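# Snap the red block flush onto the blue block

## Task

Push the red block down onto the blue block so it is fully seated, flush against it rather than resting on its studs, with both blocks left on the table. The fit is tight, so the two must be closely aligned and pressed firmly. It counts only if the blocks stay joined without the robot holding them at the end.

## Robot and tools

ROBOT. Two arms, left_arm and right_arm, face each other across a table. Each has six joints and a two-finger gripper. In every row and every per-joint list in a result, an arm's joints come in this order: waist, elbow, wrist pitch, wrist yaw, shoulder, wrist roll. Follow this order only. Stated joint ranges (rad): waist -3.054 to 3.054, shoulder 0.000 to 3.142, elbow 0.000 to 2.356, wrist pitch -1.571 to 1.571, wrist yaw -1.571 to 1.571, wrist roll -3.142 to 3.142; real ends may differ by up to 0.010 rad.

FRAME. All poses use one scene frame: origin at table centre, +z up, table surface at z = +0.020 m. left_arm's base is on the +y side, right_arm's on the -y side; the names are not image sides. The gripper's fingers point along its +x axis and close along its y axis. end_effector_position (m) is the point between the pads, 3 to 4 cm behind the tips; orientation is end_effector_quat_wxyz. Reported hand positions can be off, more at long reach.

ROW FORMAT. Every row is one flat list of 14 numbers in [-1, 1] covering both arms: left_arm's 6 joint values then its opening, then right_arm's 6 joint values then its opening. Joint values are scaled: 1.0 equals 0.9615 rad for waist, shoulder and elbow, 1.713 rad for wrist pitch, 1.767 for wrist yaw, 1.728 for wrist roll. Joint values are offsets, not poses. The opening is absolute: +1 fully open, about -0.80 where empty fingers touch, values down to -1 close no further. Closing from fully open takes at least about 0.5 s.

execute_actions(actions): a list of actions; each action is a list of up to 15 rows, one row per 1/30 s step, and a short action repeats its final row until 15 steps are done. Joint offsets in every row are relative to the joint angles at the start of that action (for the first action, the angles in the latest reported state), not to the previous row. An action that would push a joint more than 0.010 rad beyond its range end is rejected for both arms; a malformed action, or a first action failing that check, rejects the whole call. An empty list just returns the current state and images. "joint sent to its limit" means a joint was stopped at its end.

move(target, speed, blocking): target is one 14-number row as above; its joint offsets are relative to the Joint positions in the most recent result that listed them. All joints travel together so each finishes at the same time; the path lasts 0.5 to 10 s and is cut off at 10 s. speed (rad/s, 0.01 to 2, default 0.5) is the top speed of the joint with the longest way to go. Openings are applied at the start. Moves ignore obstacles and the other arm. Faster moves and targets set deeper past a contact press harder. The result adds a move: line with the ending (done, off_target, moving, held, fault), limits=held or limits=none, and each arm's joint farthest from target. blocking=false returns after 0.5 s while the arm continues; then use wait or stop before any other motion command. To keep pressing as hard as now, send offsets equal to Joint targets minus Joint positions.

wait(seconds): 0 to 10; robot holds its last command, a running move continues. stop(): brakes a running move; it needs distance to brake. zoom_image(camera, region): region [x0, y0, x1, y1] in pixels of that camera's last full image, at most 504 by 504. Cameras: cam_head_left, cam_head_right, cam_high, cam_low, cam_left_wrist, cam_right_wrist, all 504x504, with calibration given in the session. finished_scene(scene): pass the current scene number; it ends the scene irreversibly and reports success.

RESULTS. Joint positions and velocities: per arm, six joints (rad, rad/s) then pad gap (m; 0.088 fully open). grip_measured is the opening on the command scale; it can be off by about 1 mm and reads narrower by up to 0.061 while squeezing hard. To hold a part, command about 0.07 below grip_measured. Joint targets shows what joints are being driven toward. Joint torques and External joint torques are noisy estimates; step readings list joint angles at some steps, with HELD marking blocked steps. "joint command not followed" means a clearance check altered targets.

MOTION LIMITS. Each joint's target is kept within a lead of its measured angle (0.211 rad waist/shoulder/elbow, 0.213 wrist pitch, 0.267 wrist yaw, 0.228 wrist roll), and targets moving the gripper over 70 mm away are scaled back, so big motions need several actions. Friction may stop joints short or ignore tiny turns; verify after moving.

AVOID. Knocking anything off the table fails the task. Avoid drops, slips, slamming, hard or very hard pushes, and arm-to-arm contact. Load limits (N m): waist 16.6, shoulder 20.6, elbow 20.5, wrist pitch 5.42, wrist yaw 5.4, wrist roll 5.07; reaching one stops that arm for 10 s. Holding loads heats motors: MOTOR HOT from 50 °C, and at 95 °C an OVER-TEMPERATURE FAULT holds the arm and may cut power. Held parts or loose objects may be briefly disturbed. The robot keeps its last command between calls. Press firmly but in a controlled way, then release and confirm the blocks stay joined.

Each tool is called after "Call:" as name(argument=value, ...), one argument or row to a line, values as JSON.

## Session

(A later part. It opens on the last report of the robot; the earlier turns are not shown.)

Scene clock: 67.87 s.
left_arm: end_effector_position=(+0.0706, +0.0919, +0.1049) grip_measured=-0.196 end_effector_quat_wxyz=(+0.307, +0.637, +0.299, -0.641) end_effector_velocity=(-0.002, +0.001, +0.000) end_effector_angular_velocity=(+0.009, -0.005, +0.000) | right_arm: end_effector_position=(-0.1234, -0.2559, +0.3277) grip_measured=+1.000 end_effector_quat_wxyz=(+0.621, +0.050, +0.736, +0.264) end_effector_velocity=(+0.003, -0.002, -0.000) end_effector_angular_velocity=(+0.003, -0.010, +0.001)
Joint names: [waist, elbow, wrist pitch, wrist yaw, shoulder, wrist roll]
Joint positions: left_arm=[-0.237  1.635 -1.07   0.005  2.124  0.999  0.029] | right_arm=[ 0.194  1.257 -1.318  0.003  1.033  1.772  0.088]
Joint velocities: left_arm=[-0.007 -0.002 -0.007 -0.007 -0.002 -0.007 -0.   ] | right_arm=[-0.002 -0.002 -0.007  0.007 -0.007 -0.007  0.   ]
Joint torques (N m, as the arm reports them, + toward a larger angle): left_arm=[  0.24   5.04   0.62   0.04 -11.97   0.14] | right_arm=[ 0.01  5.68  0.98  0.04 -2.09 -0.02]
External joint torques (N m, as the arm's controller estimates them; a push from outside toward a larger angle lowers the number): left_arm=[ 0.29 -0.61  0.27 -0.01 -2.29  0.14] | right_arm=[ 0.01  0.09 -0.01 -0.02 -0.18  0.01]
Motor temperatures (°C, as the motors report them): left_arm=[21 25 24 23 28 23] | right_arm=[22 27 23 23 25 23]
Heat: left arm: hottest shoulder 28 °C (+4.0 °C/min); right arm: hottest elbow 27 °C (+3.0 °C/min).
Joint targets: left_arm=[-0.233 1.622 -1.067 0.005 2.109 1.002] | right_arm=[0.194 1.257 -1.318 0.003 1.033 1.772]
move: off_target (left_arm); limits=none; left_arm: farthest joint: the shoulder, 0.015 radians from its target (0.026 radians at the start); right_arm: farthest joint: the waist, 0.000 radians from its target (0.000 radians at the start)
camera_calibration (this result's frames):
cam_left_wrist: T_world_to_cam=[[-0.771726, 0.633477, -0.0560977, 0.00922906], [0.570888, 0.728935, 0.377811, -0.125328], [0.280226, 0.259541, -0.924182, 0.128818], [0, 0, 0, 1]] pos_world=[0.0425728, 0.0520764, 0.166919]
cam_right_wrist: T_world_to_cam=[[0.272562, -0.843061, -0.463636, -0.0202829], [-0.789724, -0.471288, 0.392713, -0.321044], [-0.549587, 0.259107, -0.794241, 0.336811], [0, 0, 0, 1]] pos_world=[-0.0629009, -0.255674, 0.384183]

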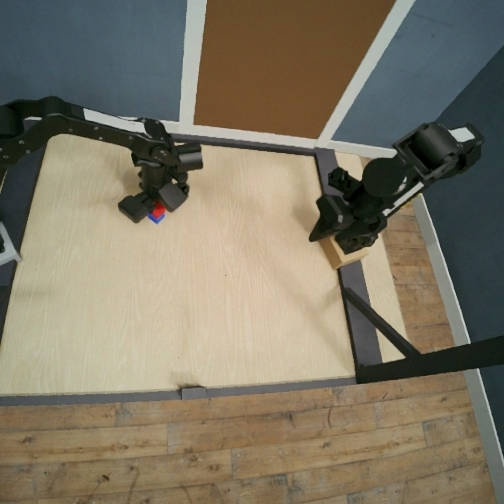

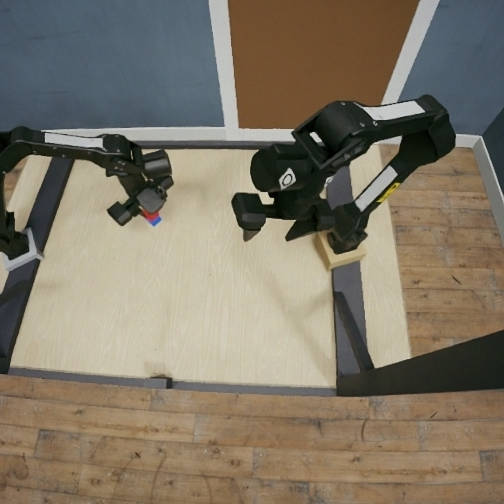

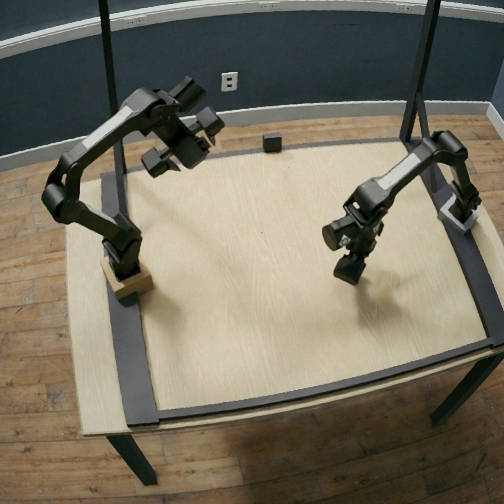

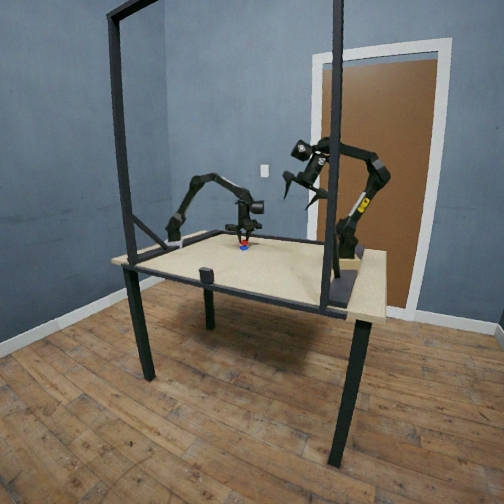

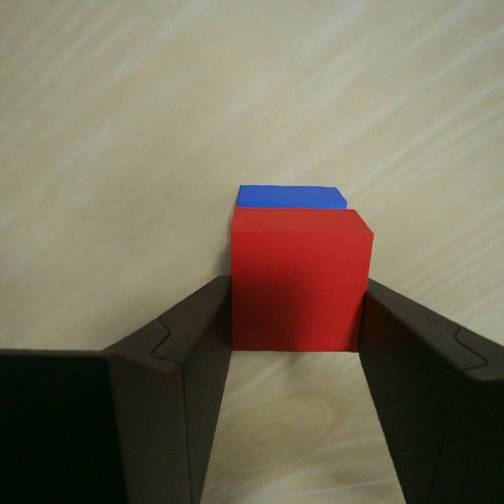

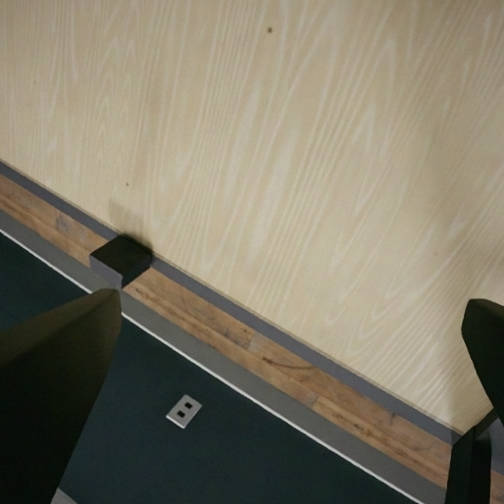

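Call:
move(
  target=[0.0065,-0.032,0.0165,0,0.021,0.002,-0.27,0,0,0,0,0,0,1],
  speed=0.05,
)

Call:
zoom_image(
  camera="cam_left_wrist",
  region=[200,150,400,270],
)

Scene clock: 72.70 s.
left_arm: end_effector_position=(+0.0716, +0.0920, +0.0984) grip_measured=-0.196 end_effector_quat_wxyz=(+0.309, +0.636, +0.299, -0.641) end_effector_velocity=(-0.001, +0.002, +0.000) end_effector_angular_velocity=(+0.009, -0.005, +0.005) | right_arm: end_effector_position=(-0.1234, -0.2559, +0.3277) grip_measured=+1.000 end_effector_quat_wxyz=(+0.621, +0.050, +0.736, +0.264) end_effector_velocity=(+0.001, -0.002, -0.003) end_effector_angular_velocity=(-0.015, +0.003, -0.006)
Joint names: [waist, elbow, wrist pitch, wrist yaw, shoulder, wrist roll]
Joint positions: left_arm=[-0.234  1.617 -1.044  0.005  2.129  0.999  0.029] | right_arm=[ 0.194  1.257 -1.318  0.003  1.033  1.772  0.088]
Joint velocities: left_arm=[-0.002 -0.002 -0.007 -0.007 -0.002 -0.007 -0.001] | right_arm=[-0.002 -0.007 -0.007 -0.007 -0.002  0.007  0.   ]
Joint torques (N m, as the arm reports them, + toward a larger angle): left_arm=[ 0.38  4.93  0.56  0.01 -8.53  0.19] | right_arm=[ 0.01  5.68  0.98  0.04 -2.09 -0.01]
External joint torques (N m, as the arm's controller estimates them; a push from outside toward a larger angle lowers the number): left_arm=[ 0.37 -0.68  0.23 -0.03  1.15  0.19] | right_arm=[ 0.02  0.12 -0.03 -0.01 -0.28  0.01]
Motor temperatures (°C, as the motors report them): left_arm=[21 25 24 23 29 23] | right_arm=[22 27 23 23 25 23]
Heat: left arm: hottest shoulder 29 °C (+5.0 °C/min); right arm: hottest elbow 27 °C (+2.0 °C/min).
Joint targets: left_arm=[-0.231 1.605 -1.041 0.005 2.143 1.002] | right_arm=[0.194 1.257 -1.318 0.003 1.033 1.772]
move: off_target (left_arm); limits=none; left_arm: farthest joint: the shoulder, 0.015 radians from its target (0.021 radians at the start); right_arm: farthest joint: the waist, 0.000 radians from its target (0.000 radians at the start)
camera_calibration (this result's frames):
cam_left_wrist: T_world_to_cam=[[-0.772892, 0.631879, -0.0580265, 0.00995097], [0.569226, 0.730843, 0.376629, -0.123462], [0.280392, 0.258063, -0.924545, 0.122762], [0, 0, 0, 1]] pos_world=[0.0435473, 0.0522633, 0.160576]
cam_right_wrist: T_world_to_cam=[[0.272562, -0.843061, -0.463636, -0.0202829], [-0.789724, -0.471288, 0.392713, -0.321044], [-0.549587, 0.259107, -0.794241, 0.336811], [0, 0, 0, 1]] pos_world=[-0.0629009, -0.255674, 0.384183]

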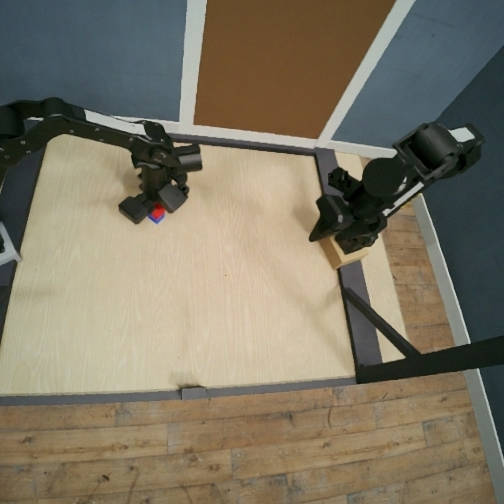

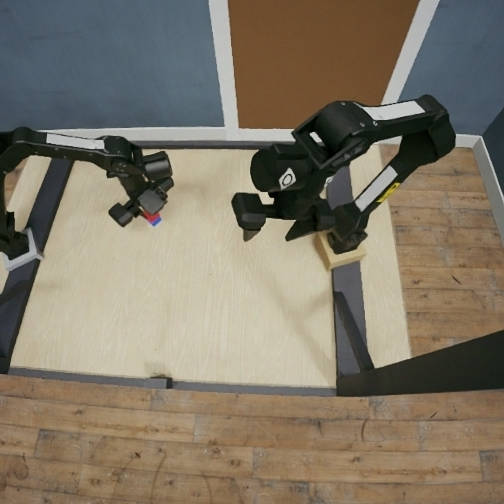

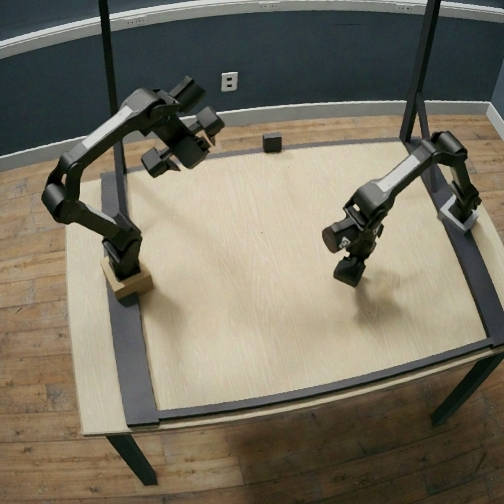

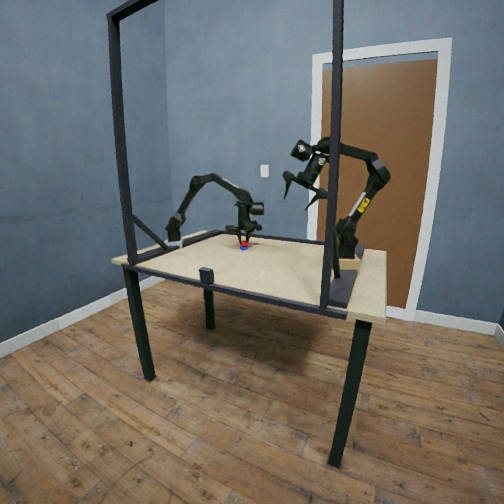

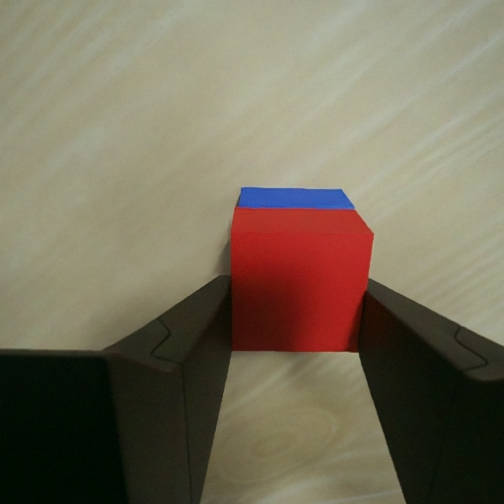

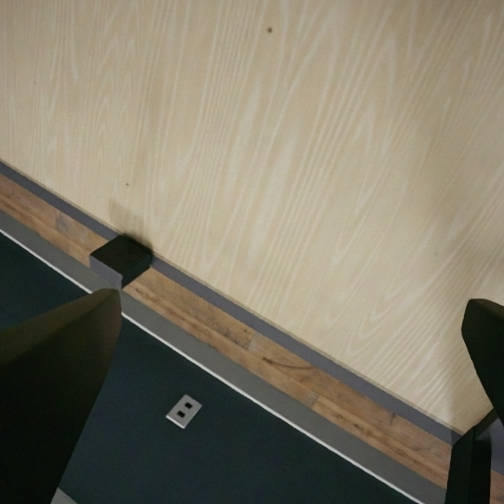

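Region (200, 150, 400, 270) of cam_left_wrist's 504x504 image, scaled by 2.520, with more detail than that image has; it fills the top 302 rows of this view, and the rest is white.

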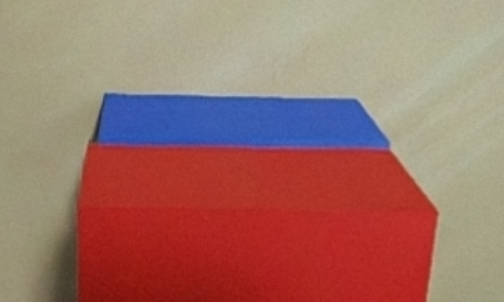

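Call:
move(
  target=[-0.0045,-0.027,0.009,0,0,0,-0.27,0,0,0,0,0,0,1],
  speed=0.04,
)

Call:
zoom_image(
  camera="cam_left_wrist",
  region=[200,150,400,270],
)

Scene clock: 78.50 s.
left_arm: end_effector_position=(+0.0713, +0.0927, +0.0956) grip_measured=-0.196 end_effector_quat_wxyz=(+0.309, +0.636, +0.298, -0.641) end_effector_velocity=(-0.001, +0.003, -0.001) end_effector_angular_velocity=(+0.014, -0.003, +0.020) | right_arm: end_effector_position=(-0.1234, -0.2559, +0.3277) grip_measured=+1.000 end_effector_quat_wxyz=(+0.621, +0.050, +0.736, +0.264) end_effector_velocity=(+0.001, -0.001, +0.001) end_effector_angular_velocity=(-0.004, +0.002, +0.003)
Joint names: [waist, elbow, wrist pitch, wrist yaw, shoulder, wrist roll]
Joint positions: left_arm=[-0.234  1.606 -1.032  0.005  2.129  0.999  0.029] | right_arm=[ 0.194  1.257 -1.318  0.003  1.033  1.772  0.088]
Joint velocities: left_arm=[-0.002 -0.007 -0.007 -0.007 -0.002 -0.022 -0.   ] | right_arm=[-0.007  0.002 -0.007 -0.007 -0.002 -0.007  0.   ]
Joint torques (N m, as the arm reports them, + toward a larger angle): left_arm=[ -0.22   4.79   0.56   0.05 -10.13   0.05] | right_arm=[ 0.01  5.67  0.99  0.04 -2.09 -0.02]
External joint torques (N m, as the arm's controller estimates them; a push from outside toward a larger angle lowers the number): left_arm=[-0.2  -0.74  0.21  0.   -0.55  0.05] | right_arm=[ 0.02  0.09 -0.02 -0.01 -0.24  0.01]
Motor temperatures (°C, as the motors report them): left_arm=[21 25 24 23 29 23] | right_arm=[22 27 23 23 25 23]
Heat: left arm: hottest shoulder 29 °C (+5.1 °C/min); right arm: hottest elbow 27 °C (+2.0 °C/min).
Joint targets: left_arm=[-0.238 1.591 -1.029 0.005 2.129 0.999] | right_arm=[0.194 1.257 -1.318 0.003 1.033 1.772]
move: off_target (left_arm); limits=none; left_arm: farthest joint: the elbow, 0.015 radians from its target (0.026 radians at the start); right_arm: farthest joint: the waist, 0.000 radians from its target (0.000 radians at the start)
camera_calibration (this result's frames):
cam_left_wrist: T_world_to_cam=[[-0.772885, 0.631858, -0.0583472, 0.00920027], [0.569182, 0.73098, 0.376432, -0.122752], [0.280502, 0.257728, -0.924605, 0.120024], [0, 0, 0, 1]] pos_world=[0.0433122, 0.0529827, 0.15772]
cam_right_wrist: T_world_to_cam=[[0.272562, -0.843061, -0.463636, -0.0202829], [-0.789724, -0.471288, 0.392713, -0.321044], [-0.549587, 0.259107, -0.794241, 0.336811], [0, 0, 0, 1]] pos_world=[-0.0629009, -0.255674, 0.384183]

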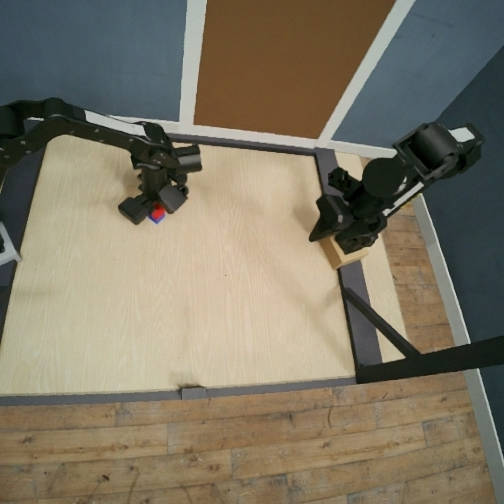

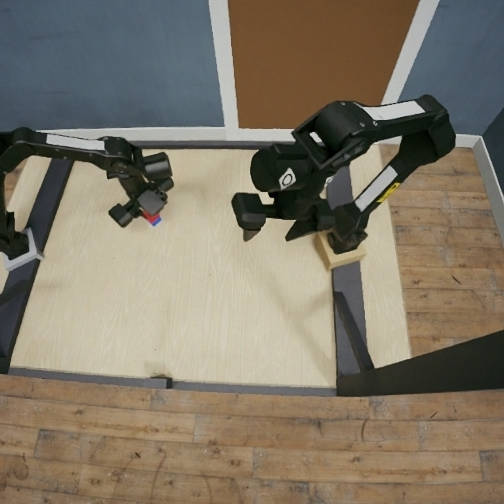

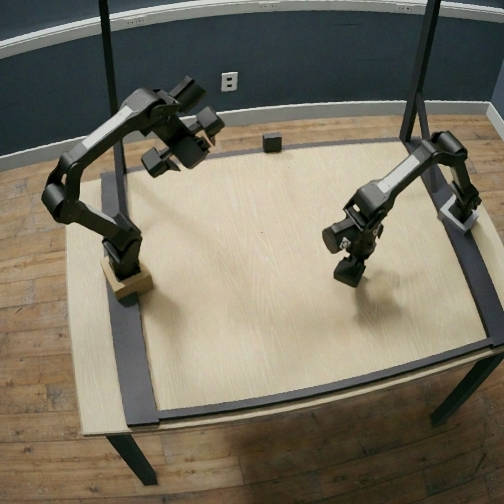

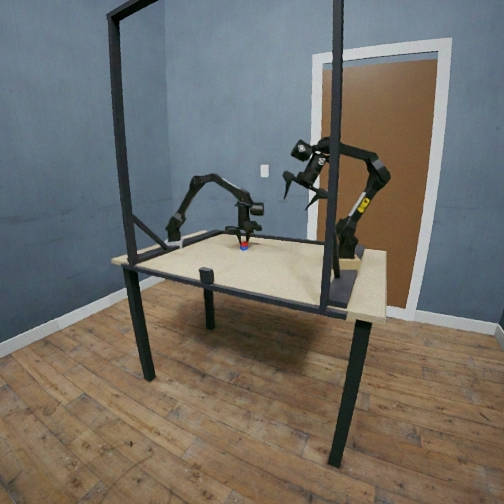

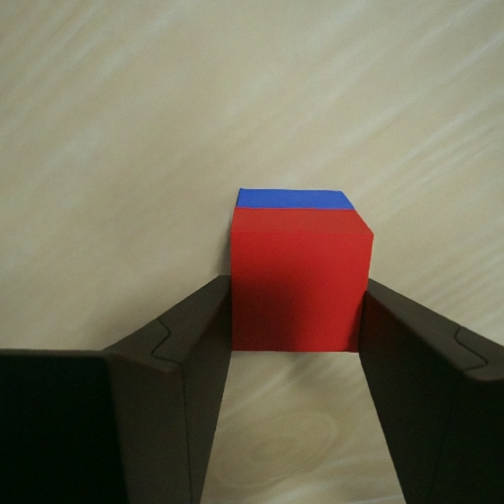

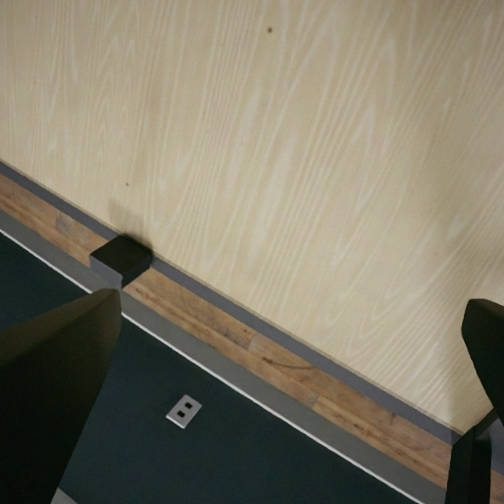

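Region (200, 150, 400, 270) of cam_left_wrist's 504x504 image, scaled by 2.520, with more detail than that image has; it fills the top 302 rows of this view, and the rest is white.

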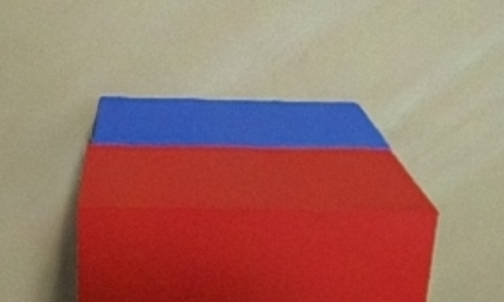

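Call:
move(
  target=[-0.0065,-0.035,0.012,0,0.026,0,-0.3,0,0,0,0,0,0,1],
  speed=0.03,
)

Call:
zoom_image(
  camera="cam_left_wrist",
  region=[200,150,400,270],
)

Scene clock: 82.93 s.
left_arm: end_effector_position=(+0.0713, +0.0928, +0.0930) grip_measured=-0.196 end_effector_quat_wxyz=(+0.310, +0.636, +0.297, -0.641) end_effector_velocity=(-0.001, +0.002, +0.000) end_effector_angular_velocity=(+0.009, -0.005, +0.005) | right_arm: end_effector_position=(-0.1234, -0.2559, +0.3277) grip_measured=+1.000 end_effector_quat_wxyz=(+0.621, +0.050, +0.736, +0.264) end_effector_velocity=(-0.000, -0.006, -0.003) end_effector_angular_velocity=(-0.024, -0.003, +0.027)
Joint names: [waist, elbow, wrist pitch, wrist yaw, shoulder, wrist roll]
Joint positions: left_arm=[-0.234  1.595 -1.018  0.005  2.129  0.999  0.029] | right_arm=[ 0.194  1.257 -1.318  0.003  1.033  1.772  0.088]
Joint velocities: left_arm=[-0.002 -0.002 -0.007 -0.007 -0.002 -0.007 -0.   ] | right_arm=[-0.002 -0.002 -0.022 -0.022 -0.002 -0.022  0.   ]
Joint torques (N m, as the arm reports them, + toward a larger angle): left_arm=[-0.71  3.72  0.91  0.03 -7.24  0.05] | right_arm=[ 0.01  5.68  0.99  0.04 -2.09 -0.02]
External joint torques (N m, as the arm's controller estimates them; a push from outside toward a larger angle lowers the number): left_arm=[-0.7  -1.87  0.55 -0.02  2.42  0.06] | right_arm=[ 0.01  0.16  0.01 -0.01 -0.24  0.01]
Motor temperatures (°C, as the motors report them): left_arm=[21 25 24 23 30 23] | right_arm=[22 27 23 23 25 23]
Heat: left arm: hottest shoulder 30 °C (+6.1 °C/min); right arm: hottest elbow 27 °C (+2.0 °C/min).
Joint targets: left_arm=[-0.240 1.572 -1.011 0.005 2.154 0.999] | right_arm=[0.194 1.257 -1.318 0.003 1.033 1.772]
move: off_target (left_arm); limits=none; left_arm: farthest joint: the shoulder, 0.025 radians from its target (0.025 radians at the start); right_arm: farthest joint: the waist, 0.000 radians from its target (0.000 radians at the start)
camera_calibration (this result's frames):
cam_left_wrist: T_world_to_cam=[[-0.772828, 0.631685, -0.0609127, 0.0092162], [0.568825, 0.732069, 0.374849, -0.121765], [0.281379, 0.255045, -0.925082, 0.117861], [0, 0, 0, 1]] pos_world=[0.0432219, 0.0532588, 0.155236]
cam_right_wrist: T_world_to_cam=[[0.272562, -0.843061, -0.463636, -0.0202829], [-0.789724, -0.471288, 0.392713, -0.321044], [-0.549587, 0.259107, -0.794241, 0.336811], [0, 0, 0, 1]] pos_world=[-0.0629009, -0.255674, 0.384183]

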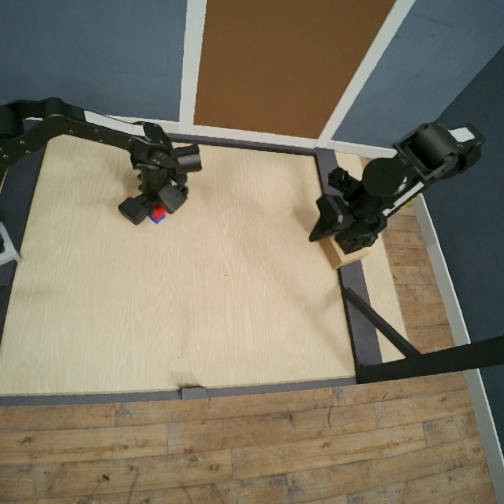

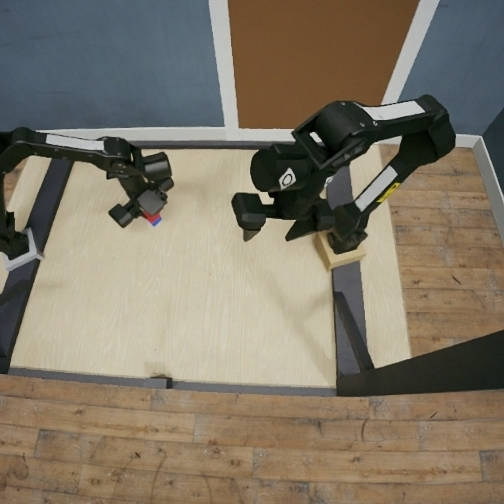

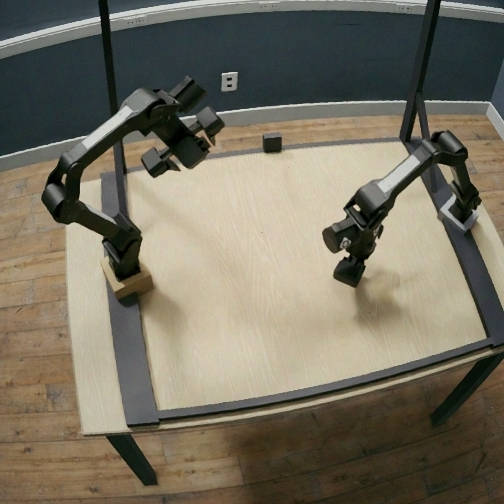

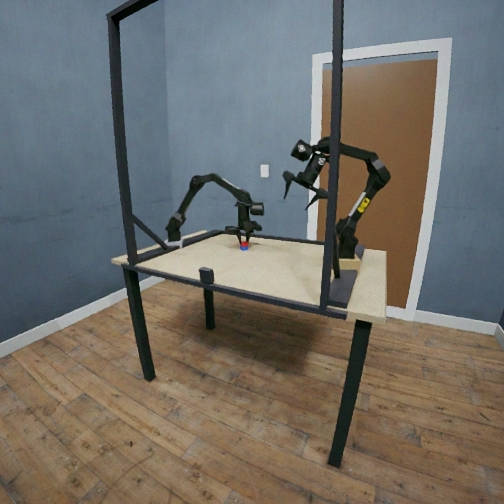

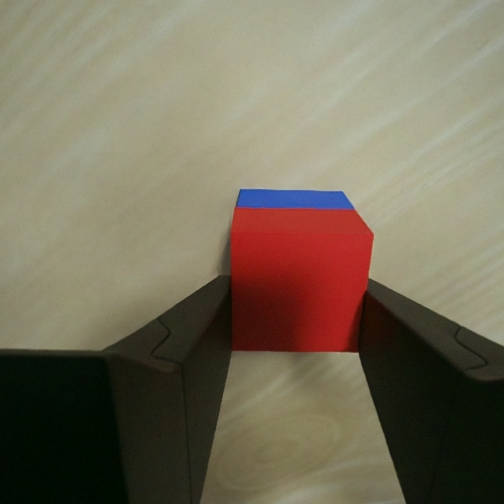

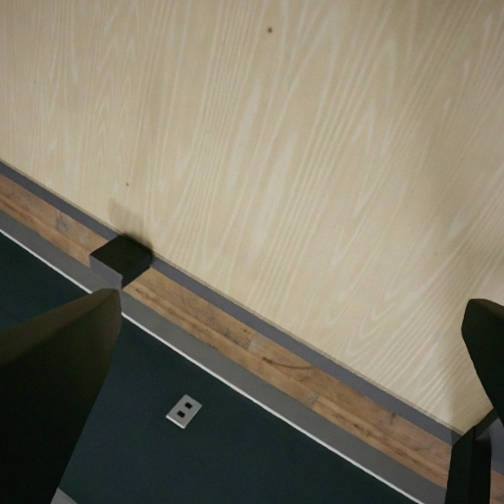

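Region (200, 150, 400, 270) of cam_left_wrist's 504x504 image, scaled by 2.520, with more detail than that image has; it fills the top 302 rows of this view, and the rest is white.

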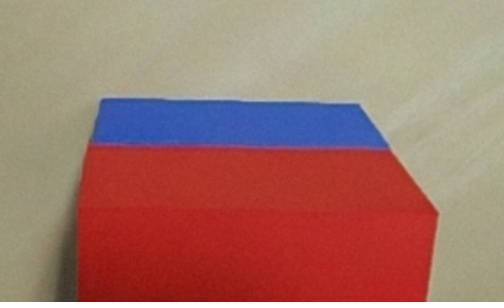

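In contact; push harder.

Call:
move(
  target=[-0.008,-0.065,0.006,0,0.1,0,-0.3,0,0,0,0,0,0,1],
  speed=0.05,
)

Call:
zoom_image(
  camera="cam_left_wrist",
  region=[200,150,400,270],
)

Call:
zoom_image(
  camera="cam_low",
  region=[225,225,265,260],
)

Scene clock: 88.77 s.
left_arm: end_effector_position=(+0.0703, +0.0958, +0.0856) grip_measured=-0.196 end_effector_quat_wxyz=(+0.303, +0.637, +0.304, -0.640) end_effector_velocity=(+0.001, +0.004, -0.003) end_effector_angular_velocity=(+0.019, -0.002, +0.010) | right_arm: end_effector_position=(-0.1234, -0.2559, +0.3277) grip_measured=+1.000 end_effector_quat_wxyz=(+0.621, +0.050, +0.736, +0.264) end_effector_velocity=(+0.001, -0.004, -0.002) end_effector_angular_velocity=(-0.024, -0.002, -0.006)
Joint names: [waist, elbow, wrist pitch, wrist yaw, shoulder, wrist roll]
Joint positions: left_arm=[-0.234  1.584 -1.014  0.005  2.141  0.999  0.029] | right_arm=[ 0.194  1.257 -1.318  0.003  1.033  1.772  0.088]
Joint velocities: left_arm=[ 0.002 -0.007 -0.007 -0.007  0.002 -0.007 -0.   ] | right_arm=[-0.002  0.002 -0.022 -0.007  0.002  0.007  0.   ]
Joint torques (N m, as the arm reports them, + toward a larger angle): left_arm=[-0.85 -0.13  0.86  0.05 -0.05  0.03] | right_arm=[ 0.01  5.68  0.98  0.04 -2.08 -0.02]
External joint torques (N m, as the arm's controller estimates them; a push from outside toward a larger angle lowers the number): left_arm=[-0.91 -5.57  0.55  0.01  9.49  0.03] | right_arm=[ 0.01  0.14 -0.01 -0.01 -0.26  0.  ]
Motor temperatures (°C, as the motors report them): left_arm=[21 24 24 23 29 23] | right_arm=[22 27 23 23 24 23]
Heat: left arm: hottest shoulder 29 °C (+5.1 °C/min); right arm: hottest elbow 27 °C (+0.0 °C/min).
Joint targets: left_arm=[-0.242 1.532 -1.008 0.005 2.225 0.999] | right_arm=[0.194 1.257 -1.318 0.003 1.033 1.772]
move: off_target (left_arm); limits=none; left_arm: farthest joint: the shoulder, 0.084 radians from its target (0.096 radians at the start); right_arm: farthest joint: the waist, 0.000 radians from its target (0.000 radians at the start)
camera_calibration (this result's frames):
cam_left_wrist: T_world_to_cam=[[-0.773142, 0.632644, -0.0448699, 0.00463134], [0.571076, 0.725184, 0.384681, -0.12101], [0.275905, 0.271789, -0.921958, 0.10907], [0, 0, 0, 1]] pos_world=[0.0425936, 0.0551805, 0.147316]
cam_right_wrist: T_world_to_cam=[[0.272562, -0.843061, -0.463636, -0.0202829], [-0.789724, -0.471288, 0.392713, -0.321044], [-0.549587, 0.259107, -0.794241, 0.336811], [0, 0, 0, 1]] pos_world=[-0.0629009, -0.255674, 0.384183]

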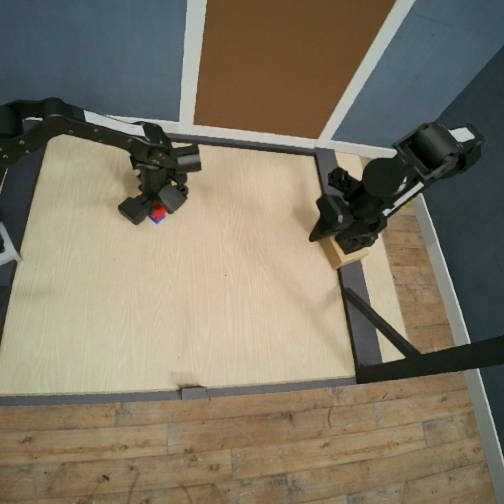

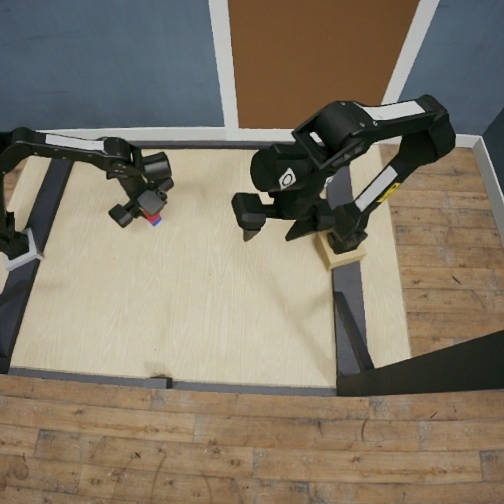

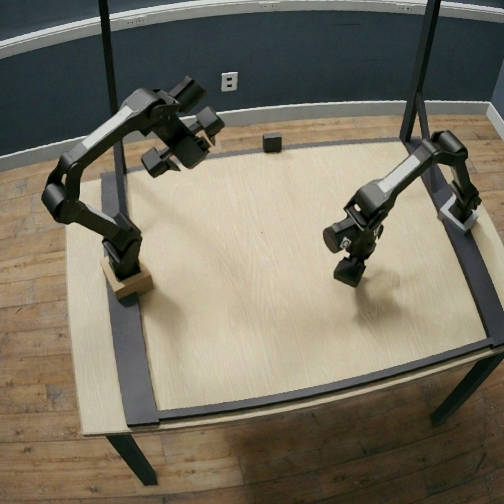

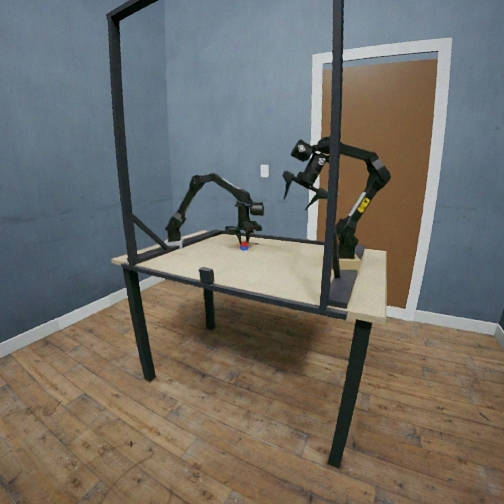

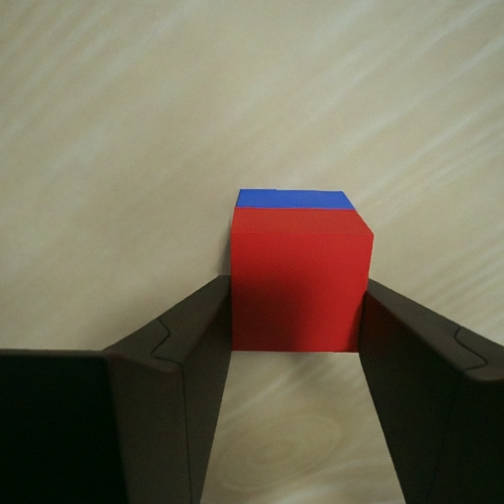

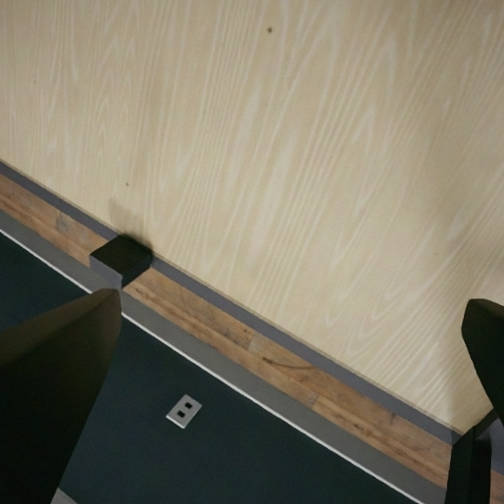

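Region (200, 150, 400, 270) of cam_left_wrist's 504x504 image, scaled by 2.520, with more detail than that image has; it fills the top 302 rows of this view, and the rest is white.

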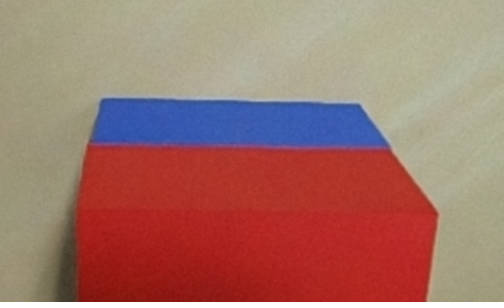

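Region (225, 225, 265, 260) of cam_low's 504x504 image, scaled by 12.600, with more detail than that image has; it fills the top 441 rows of this view, and the rest is white.

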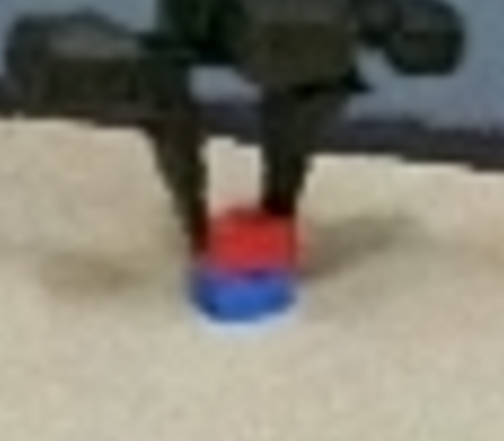

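Call:
move(
  target=[0,0.033,-0.010,0,-0.027,0,-0.3,0,0,0,0,0,0,1],
  speed=0.05,
)

Call:
move(
  target=[-0.007,0,0,0,0,0,-0.3,0,0,0,0,0,0,1],
  speed=0.01,
)

Call:
zoom_image(
  camera="cam_left_wrist",
  region=[200,150,400,270],
)

Scene clock: 97.03 s.
left_arm: end_effector_position=(+0.0714, +0.0925, +0.0958) grip_measured=-0.196 end_effector_quat_wxyz=(+0.310, +0.636, +0.297, -0.641) end_effector_velocity=(-0.000, +0.001, +0.002) end_effector_angular_velocity=(+0.005, -0.007, -0.024) | right_arm: end_effector_position=(-0.1234, -0.2559, +0.3277) grip_measured=+1.000 end_effector_quat_wxyz=(+0.621, +0.050, +0.736, +0.264) end_effector_velocity=(+0.000, -0.002, +0.001) end_effector_angular_velocity=(-0.000, -0.004, +0.020)
Joint names: [waist, elbow, wrist pitch, wrist yaw, shoulder, wrist roll]
Joint positions: left_arm=[-0.234  1.603 -1.028  0.005  2.127  0.999  0.029] | right_arm=[ 0.194  1.257 -1.318  0.003  1.033  1.772  0.088]
Joint velocities: left_arm=[-0.002  0.002 -0.007 -0.007 -0.002  0.022 -0.   ] | right_arm=[-0.002  0.002 -0.007 -0.007 -0.002 -0.022  0.   ]
Joint torques (N m, as the arm reports them, + toward a larger angle): left_arm=[ -0.03   8.17   0.13   0.06 -11.67   0.01] | right_arm=[ 0.02  5.67  0.99  0.04 -2.09 -0.02]
External joint torques (N m, as the arm's controller estimates them; a push from outside toward a larger angle lowers the number): left_arm=[-0.02  2.58 -0.22  0.01 -2.03  0.01] | right_arm=[ 0.02  0.1  -0.02 -0.01 -0.23  0.01]
Motor temperatures (°C, as the motors report them): left_arm=[21 24 24 23 28 23] | right_arm=[22 28 23 23 24 23]
Heat: left arm: hottest shoulder 28 °C (+3.0 °C/min); right arm: hottest elbow 28 °C (+1.0 °C/min).
Joint targets: left_arm=[-0.234 1.616 -1.031 0.005 2.115 0.999] | right_arm=[0.194 1.257 -1.318 0.003 1.033 1.772]
move: off_target (left_arm); limits=none; left_arm: farthest joint: the elbow, 0.013 radians from its target (0.032 radians at the start); right_arm: farthest joint: the waist, 0.000 radians from its target (0.000 radians at the start)
camera_calibration (this result's frames):
cam_left_wrist: T_world_to_cam=[[-0.772821, 0.631663, -0.0612334, 0.00968018], [0.568781, 0.732205, 0.374651, -0.122649], [0.281489, 0.25471, -0.925142, 0.120539], [0, 0, 0, 1]] pos_world=[0.0433108, 0.0529868, 0.158059]
cam_right_wrist: T_world_to_cam=[[0.272562, -0.843061, -0.463636, -0.0202829], [-0.789724, -0.471288, 0.392713, -0.321044], [-0.549587, 0.259107, -0.794241, 0.336811], [0, 0, 0, 1]] pos_world=[-0.0629009, -0.255674, 0.384183]

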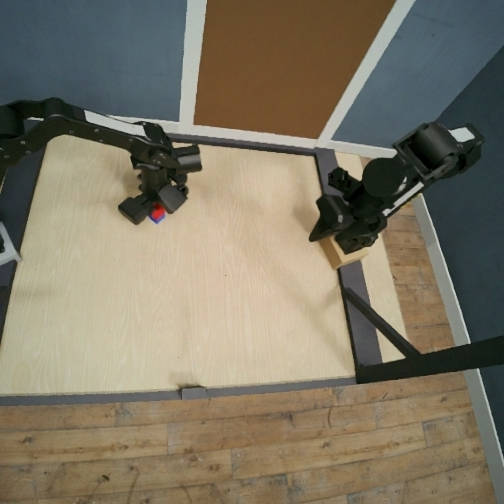

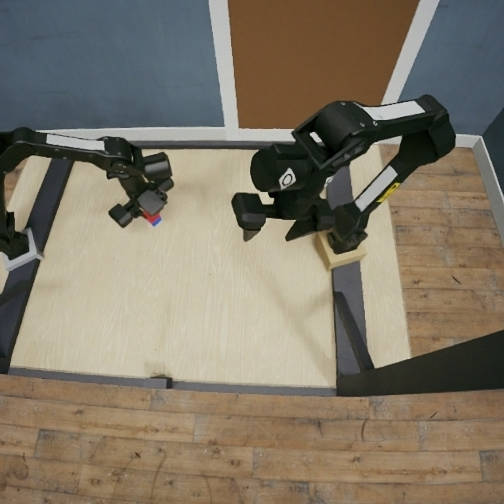

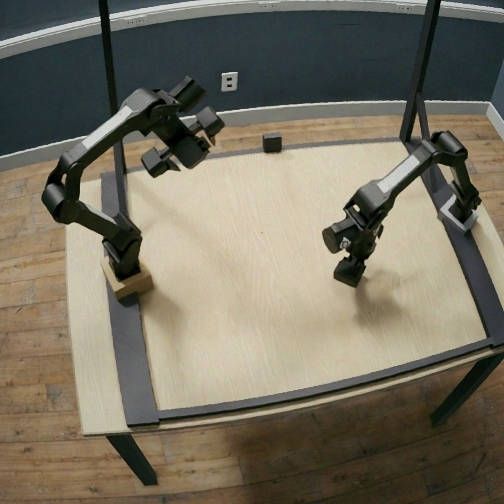

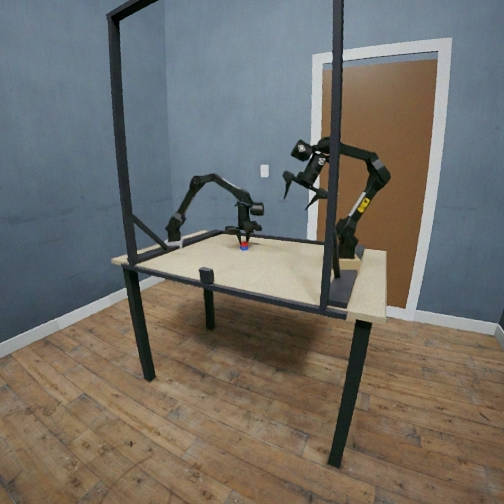

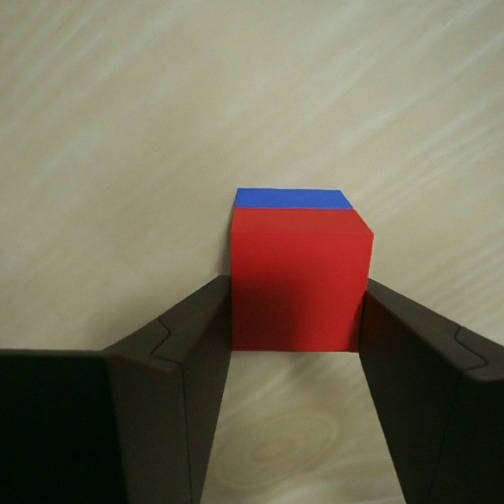

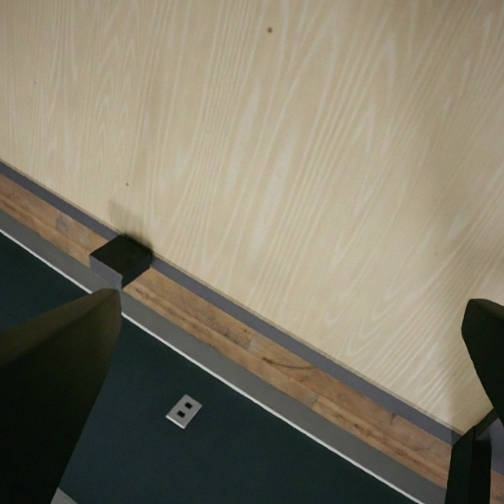

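Scene clock: 97.93 s.
left_arm: end_effector_position=(+0.0702, +0.0921, +0.0958) grip_measured=-0.196 end_effector_quat_wxyz=(+0.309, +0.636, +0.296, -0.642) end_effector_velocity=(-0.002, +0.001, +0.000) end_effector_angular_velocity=(+0.009, -0.005, +0.000) | right_arm: end_effector_position=(-0.1234, -0.2559, +0.3277) grip_measured=+1.000 end_effector_quat_wxyz=(+0.621, +0.050, +0.736, +0.264) end_effector_velocity=(+0.001, -0.002, -0.003) end_effector_angular_velocity=(-0.015, +0.003, -0.006)
Joint names: [waist, elbow, wrist pitch, wrist yaw, shoulder, wrist roll]
Joint positions: left_arm=[-0.237  1.603 -1.028  0.005  2.127  0.999  0.029] | right_arm=[ 0.194  1.257 -1.318  0.003  1.033  1.772  0.088]
Joint velocities: left_arm=[-0.007 -0.002 -0.007 -0.007 -0.002 -0.007 -0.   ] | right_arm=[-0.002 -0.007 -0.007 -0.007 -0.002  0.007  0.   ]
Joint torques (N m, as the arm reports them, + toward a larger angle): left_arm=[ -0.37   6.75   0.36   0.07 -10.06   0.04] | right_arm=[ 0.01  5.69  0.99  0.05 -2.09 -0.02]
External joint torques (N m, as the arm's controller estimates them; a push from outside toward a larger angle lowers the number): left_arm=[-0.31  1.14  0.    0.02 -0.42  0.04] | right_arm=[ 0.02  0.19  0.   -0.01 -0.29  0.  ]
Motor temperatures (°C, as the motors report them): left_arm=[21 24 24 23 28 23] | right_arm=[22 28 23 23 24 23]
Heat: left arm: hottest shoulder 28 °C (+3.0 °C/min); right arm: hottest elbow 28 °C (+1.0 °C/min).
Joint targets: left_arm=[-0.241 1.603 -1.028 0.005 2.127 0.999] | right_arm=[0.194 1.257 -1.318 0.003 1.033 1.772]
move: done; limits=none; left_arm: farthest joint: the waist, 0.003 radians from its target (0.006 radians at the start); right_arm: farthest joint: the waist, 0.000 radians from its target (0.000 radians at the start)
camera_calibration (this result's frames):
cam_left_wrist: T_world_to_cam=[[-0.77089, 0.634019, -0.0612334, 0.00865777], [0.571013, 0.730466, 0.374651, -0.121696], [0.282265, 0.25385, -0.925142, 0.120992], [0, 0, 0, 1]] pos_world=[0.0420126, 0.0526921, 0.158059]
cam_right_wrist: T_world_to_cam=[[0.272562, -0.843061, -0.463636, -0.0202829], [-0.789724, -0.471288, 0.392713, -0.321044], [-0.549587, 0.259107, -0.794241, 0.336811], [0, 0, 0, 1]] pos_world=[-0.0629009, -0.255674, 0.384183]

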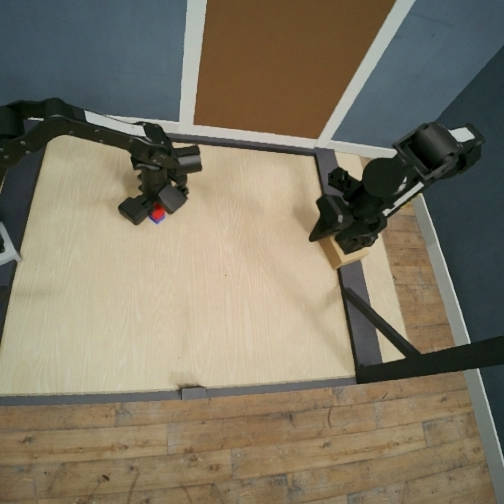

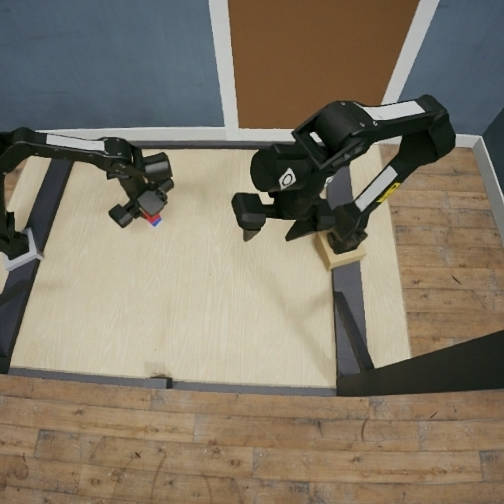

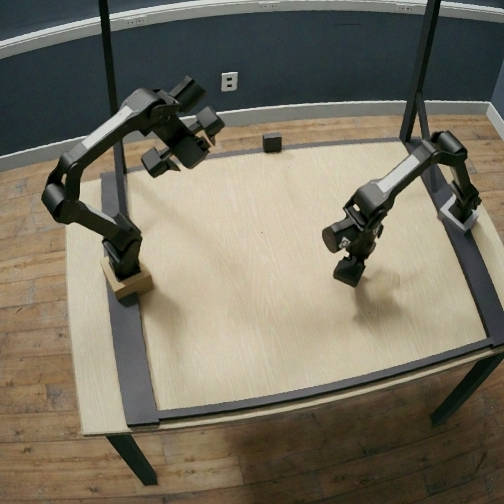

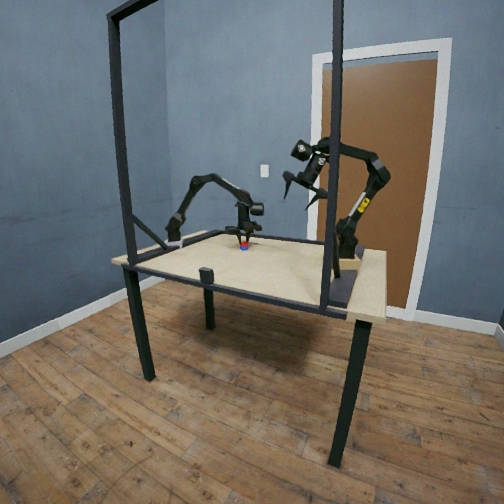

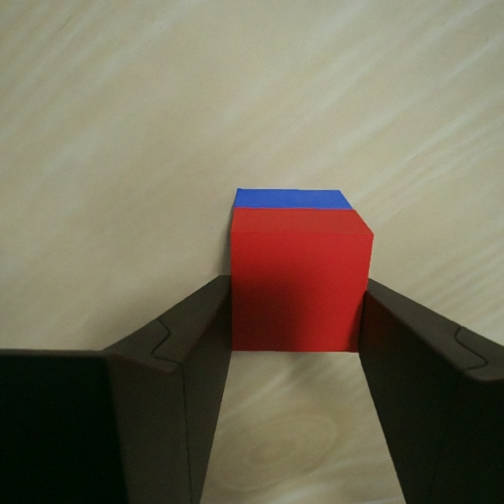

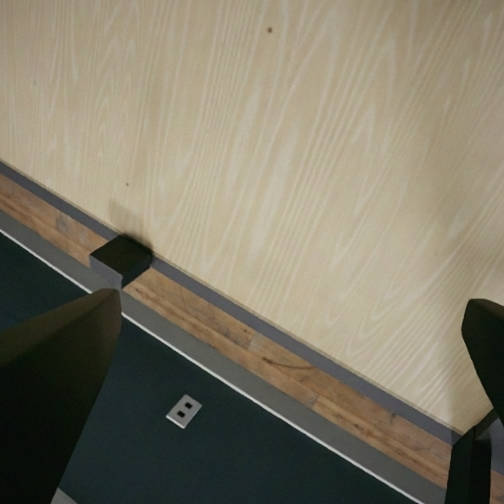

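Region (200, 150, 400, 270) of cam_left_wrist's 504x504 image, scaled by 2.520, with more detail than that image has; it fills the top 302 rows of this view, and the rest is white.

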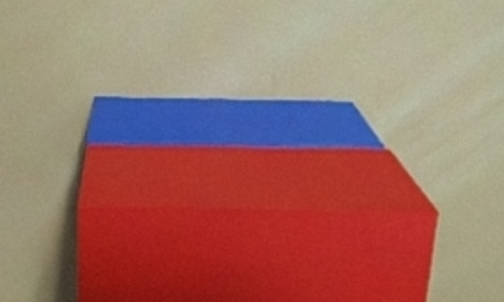

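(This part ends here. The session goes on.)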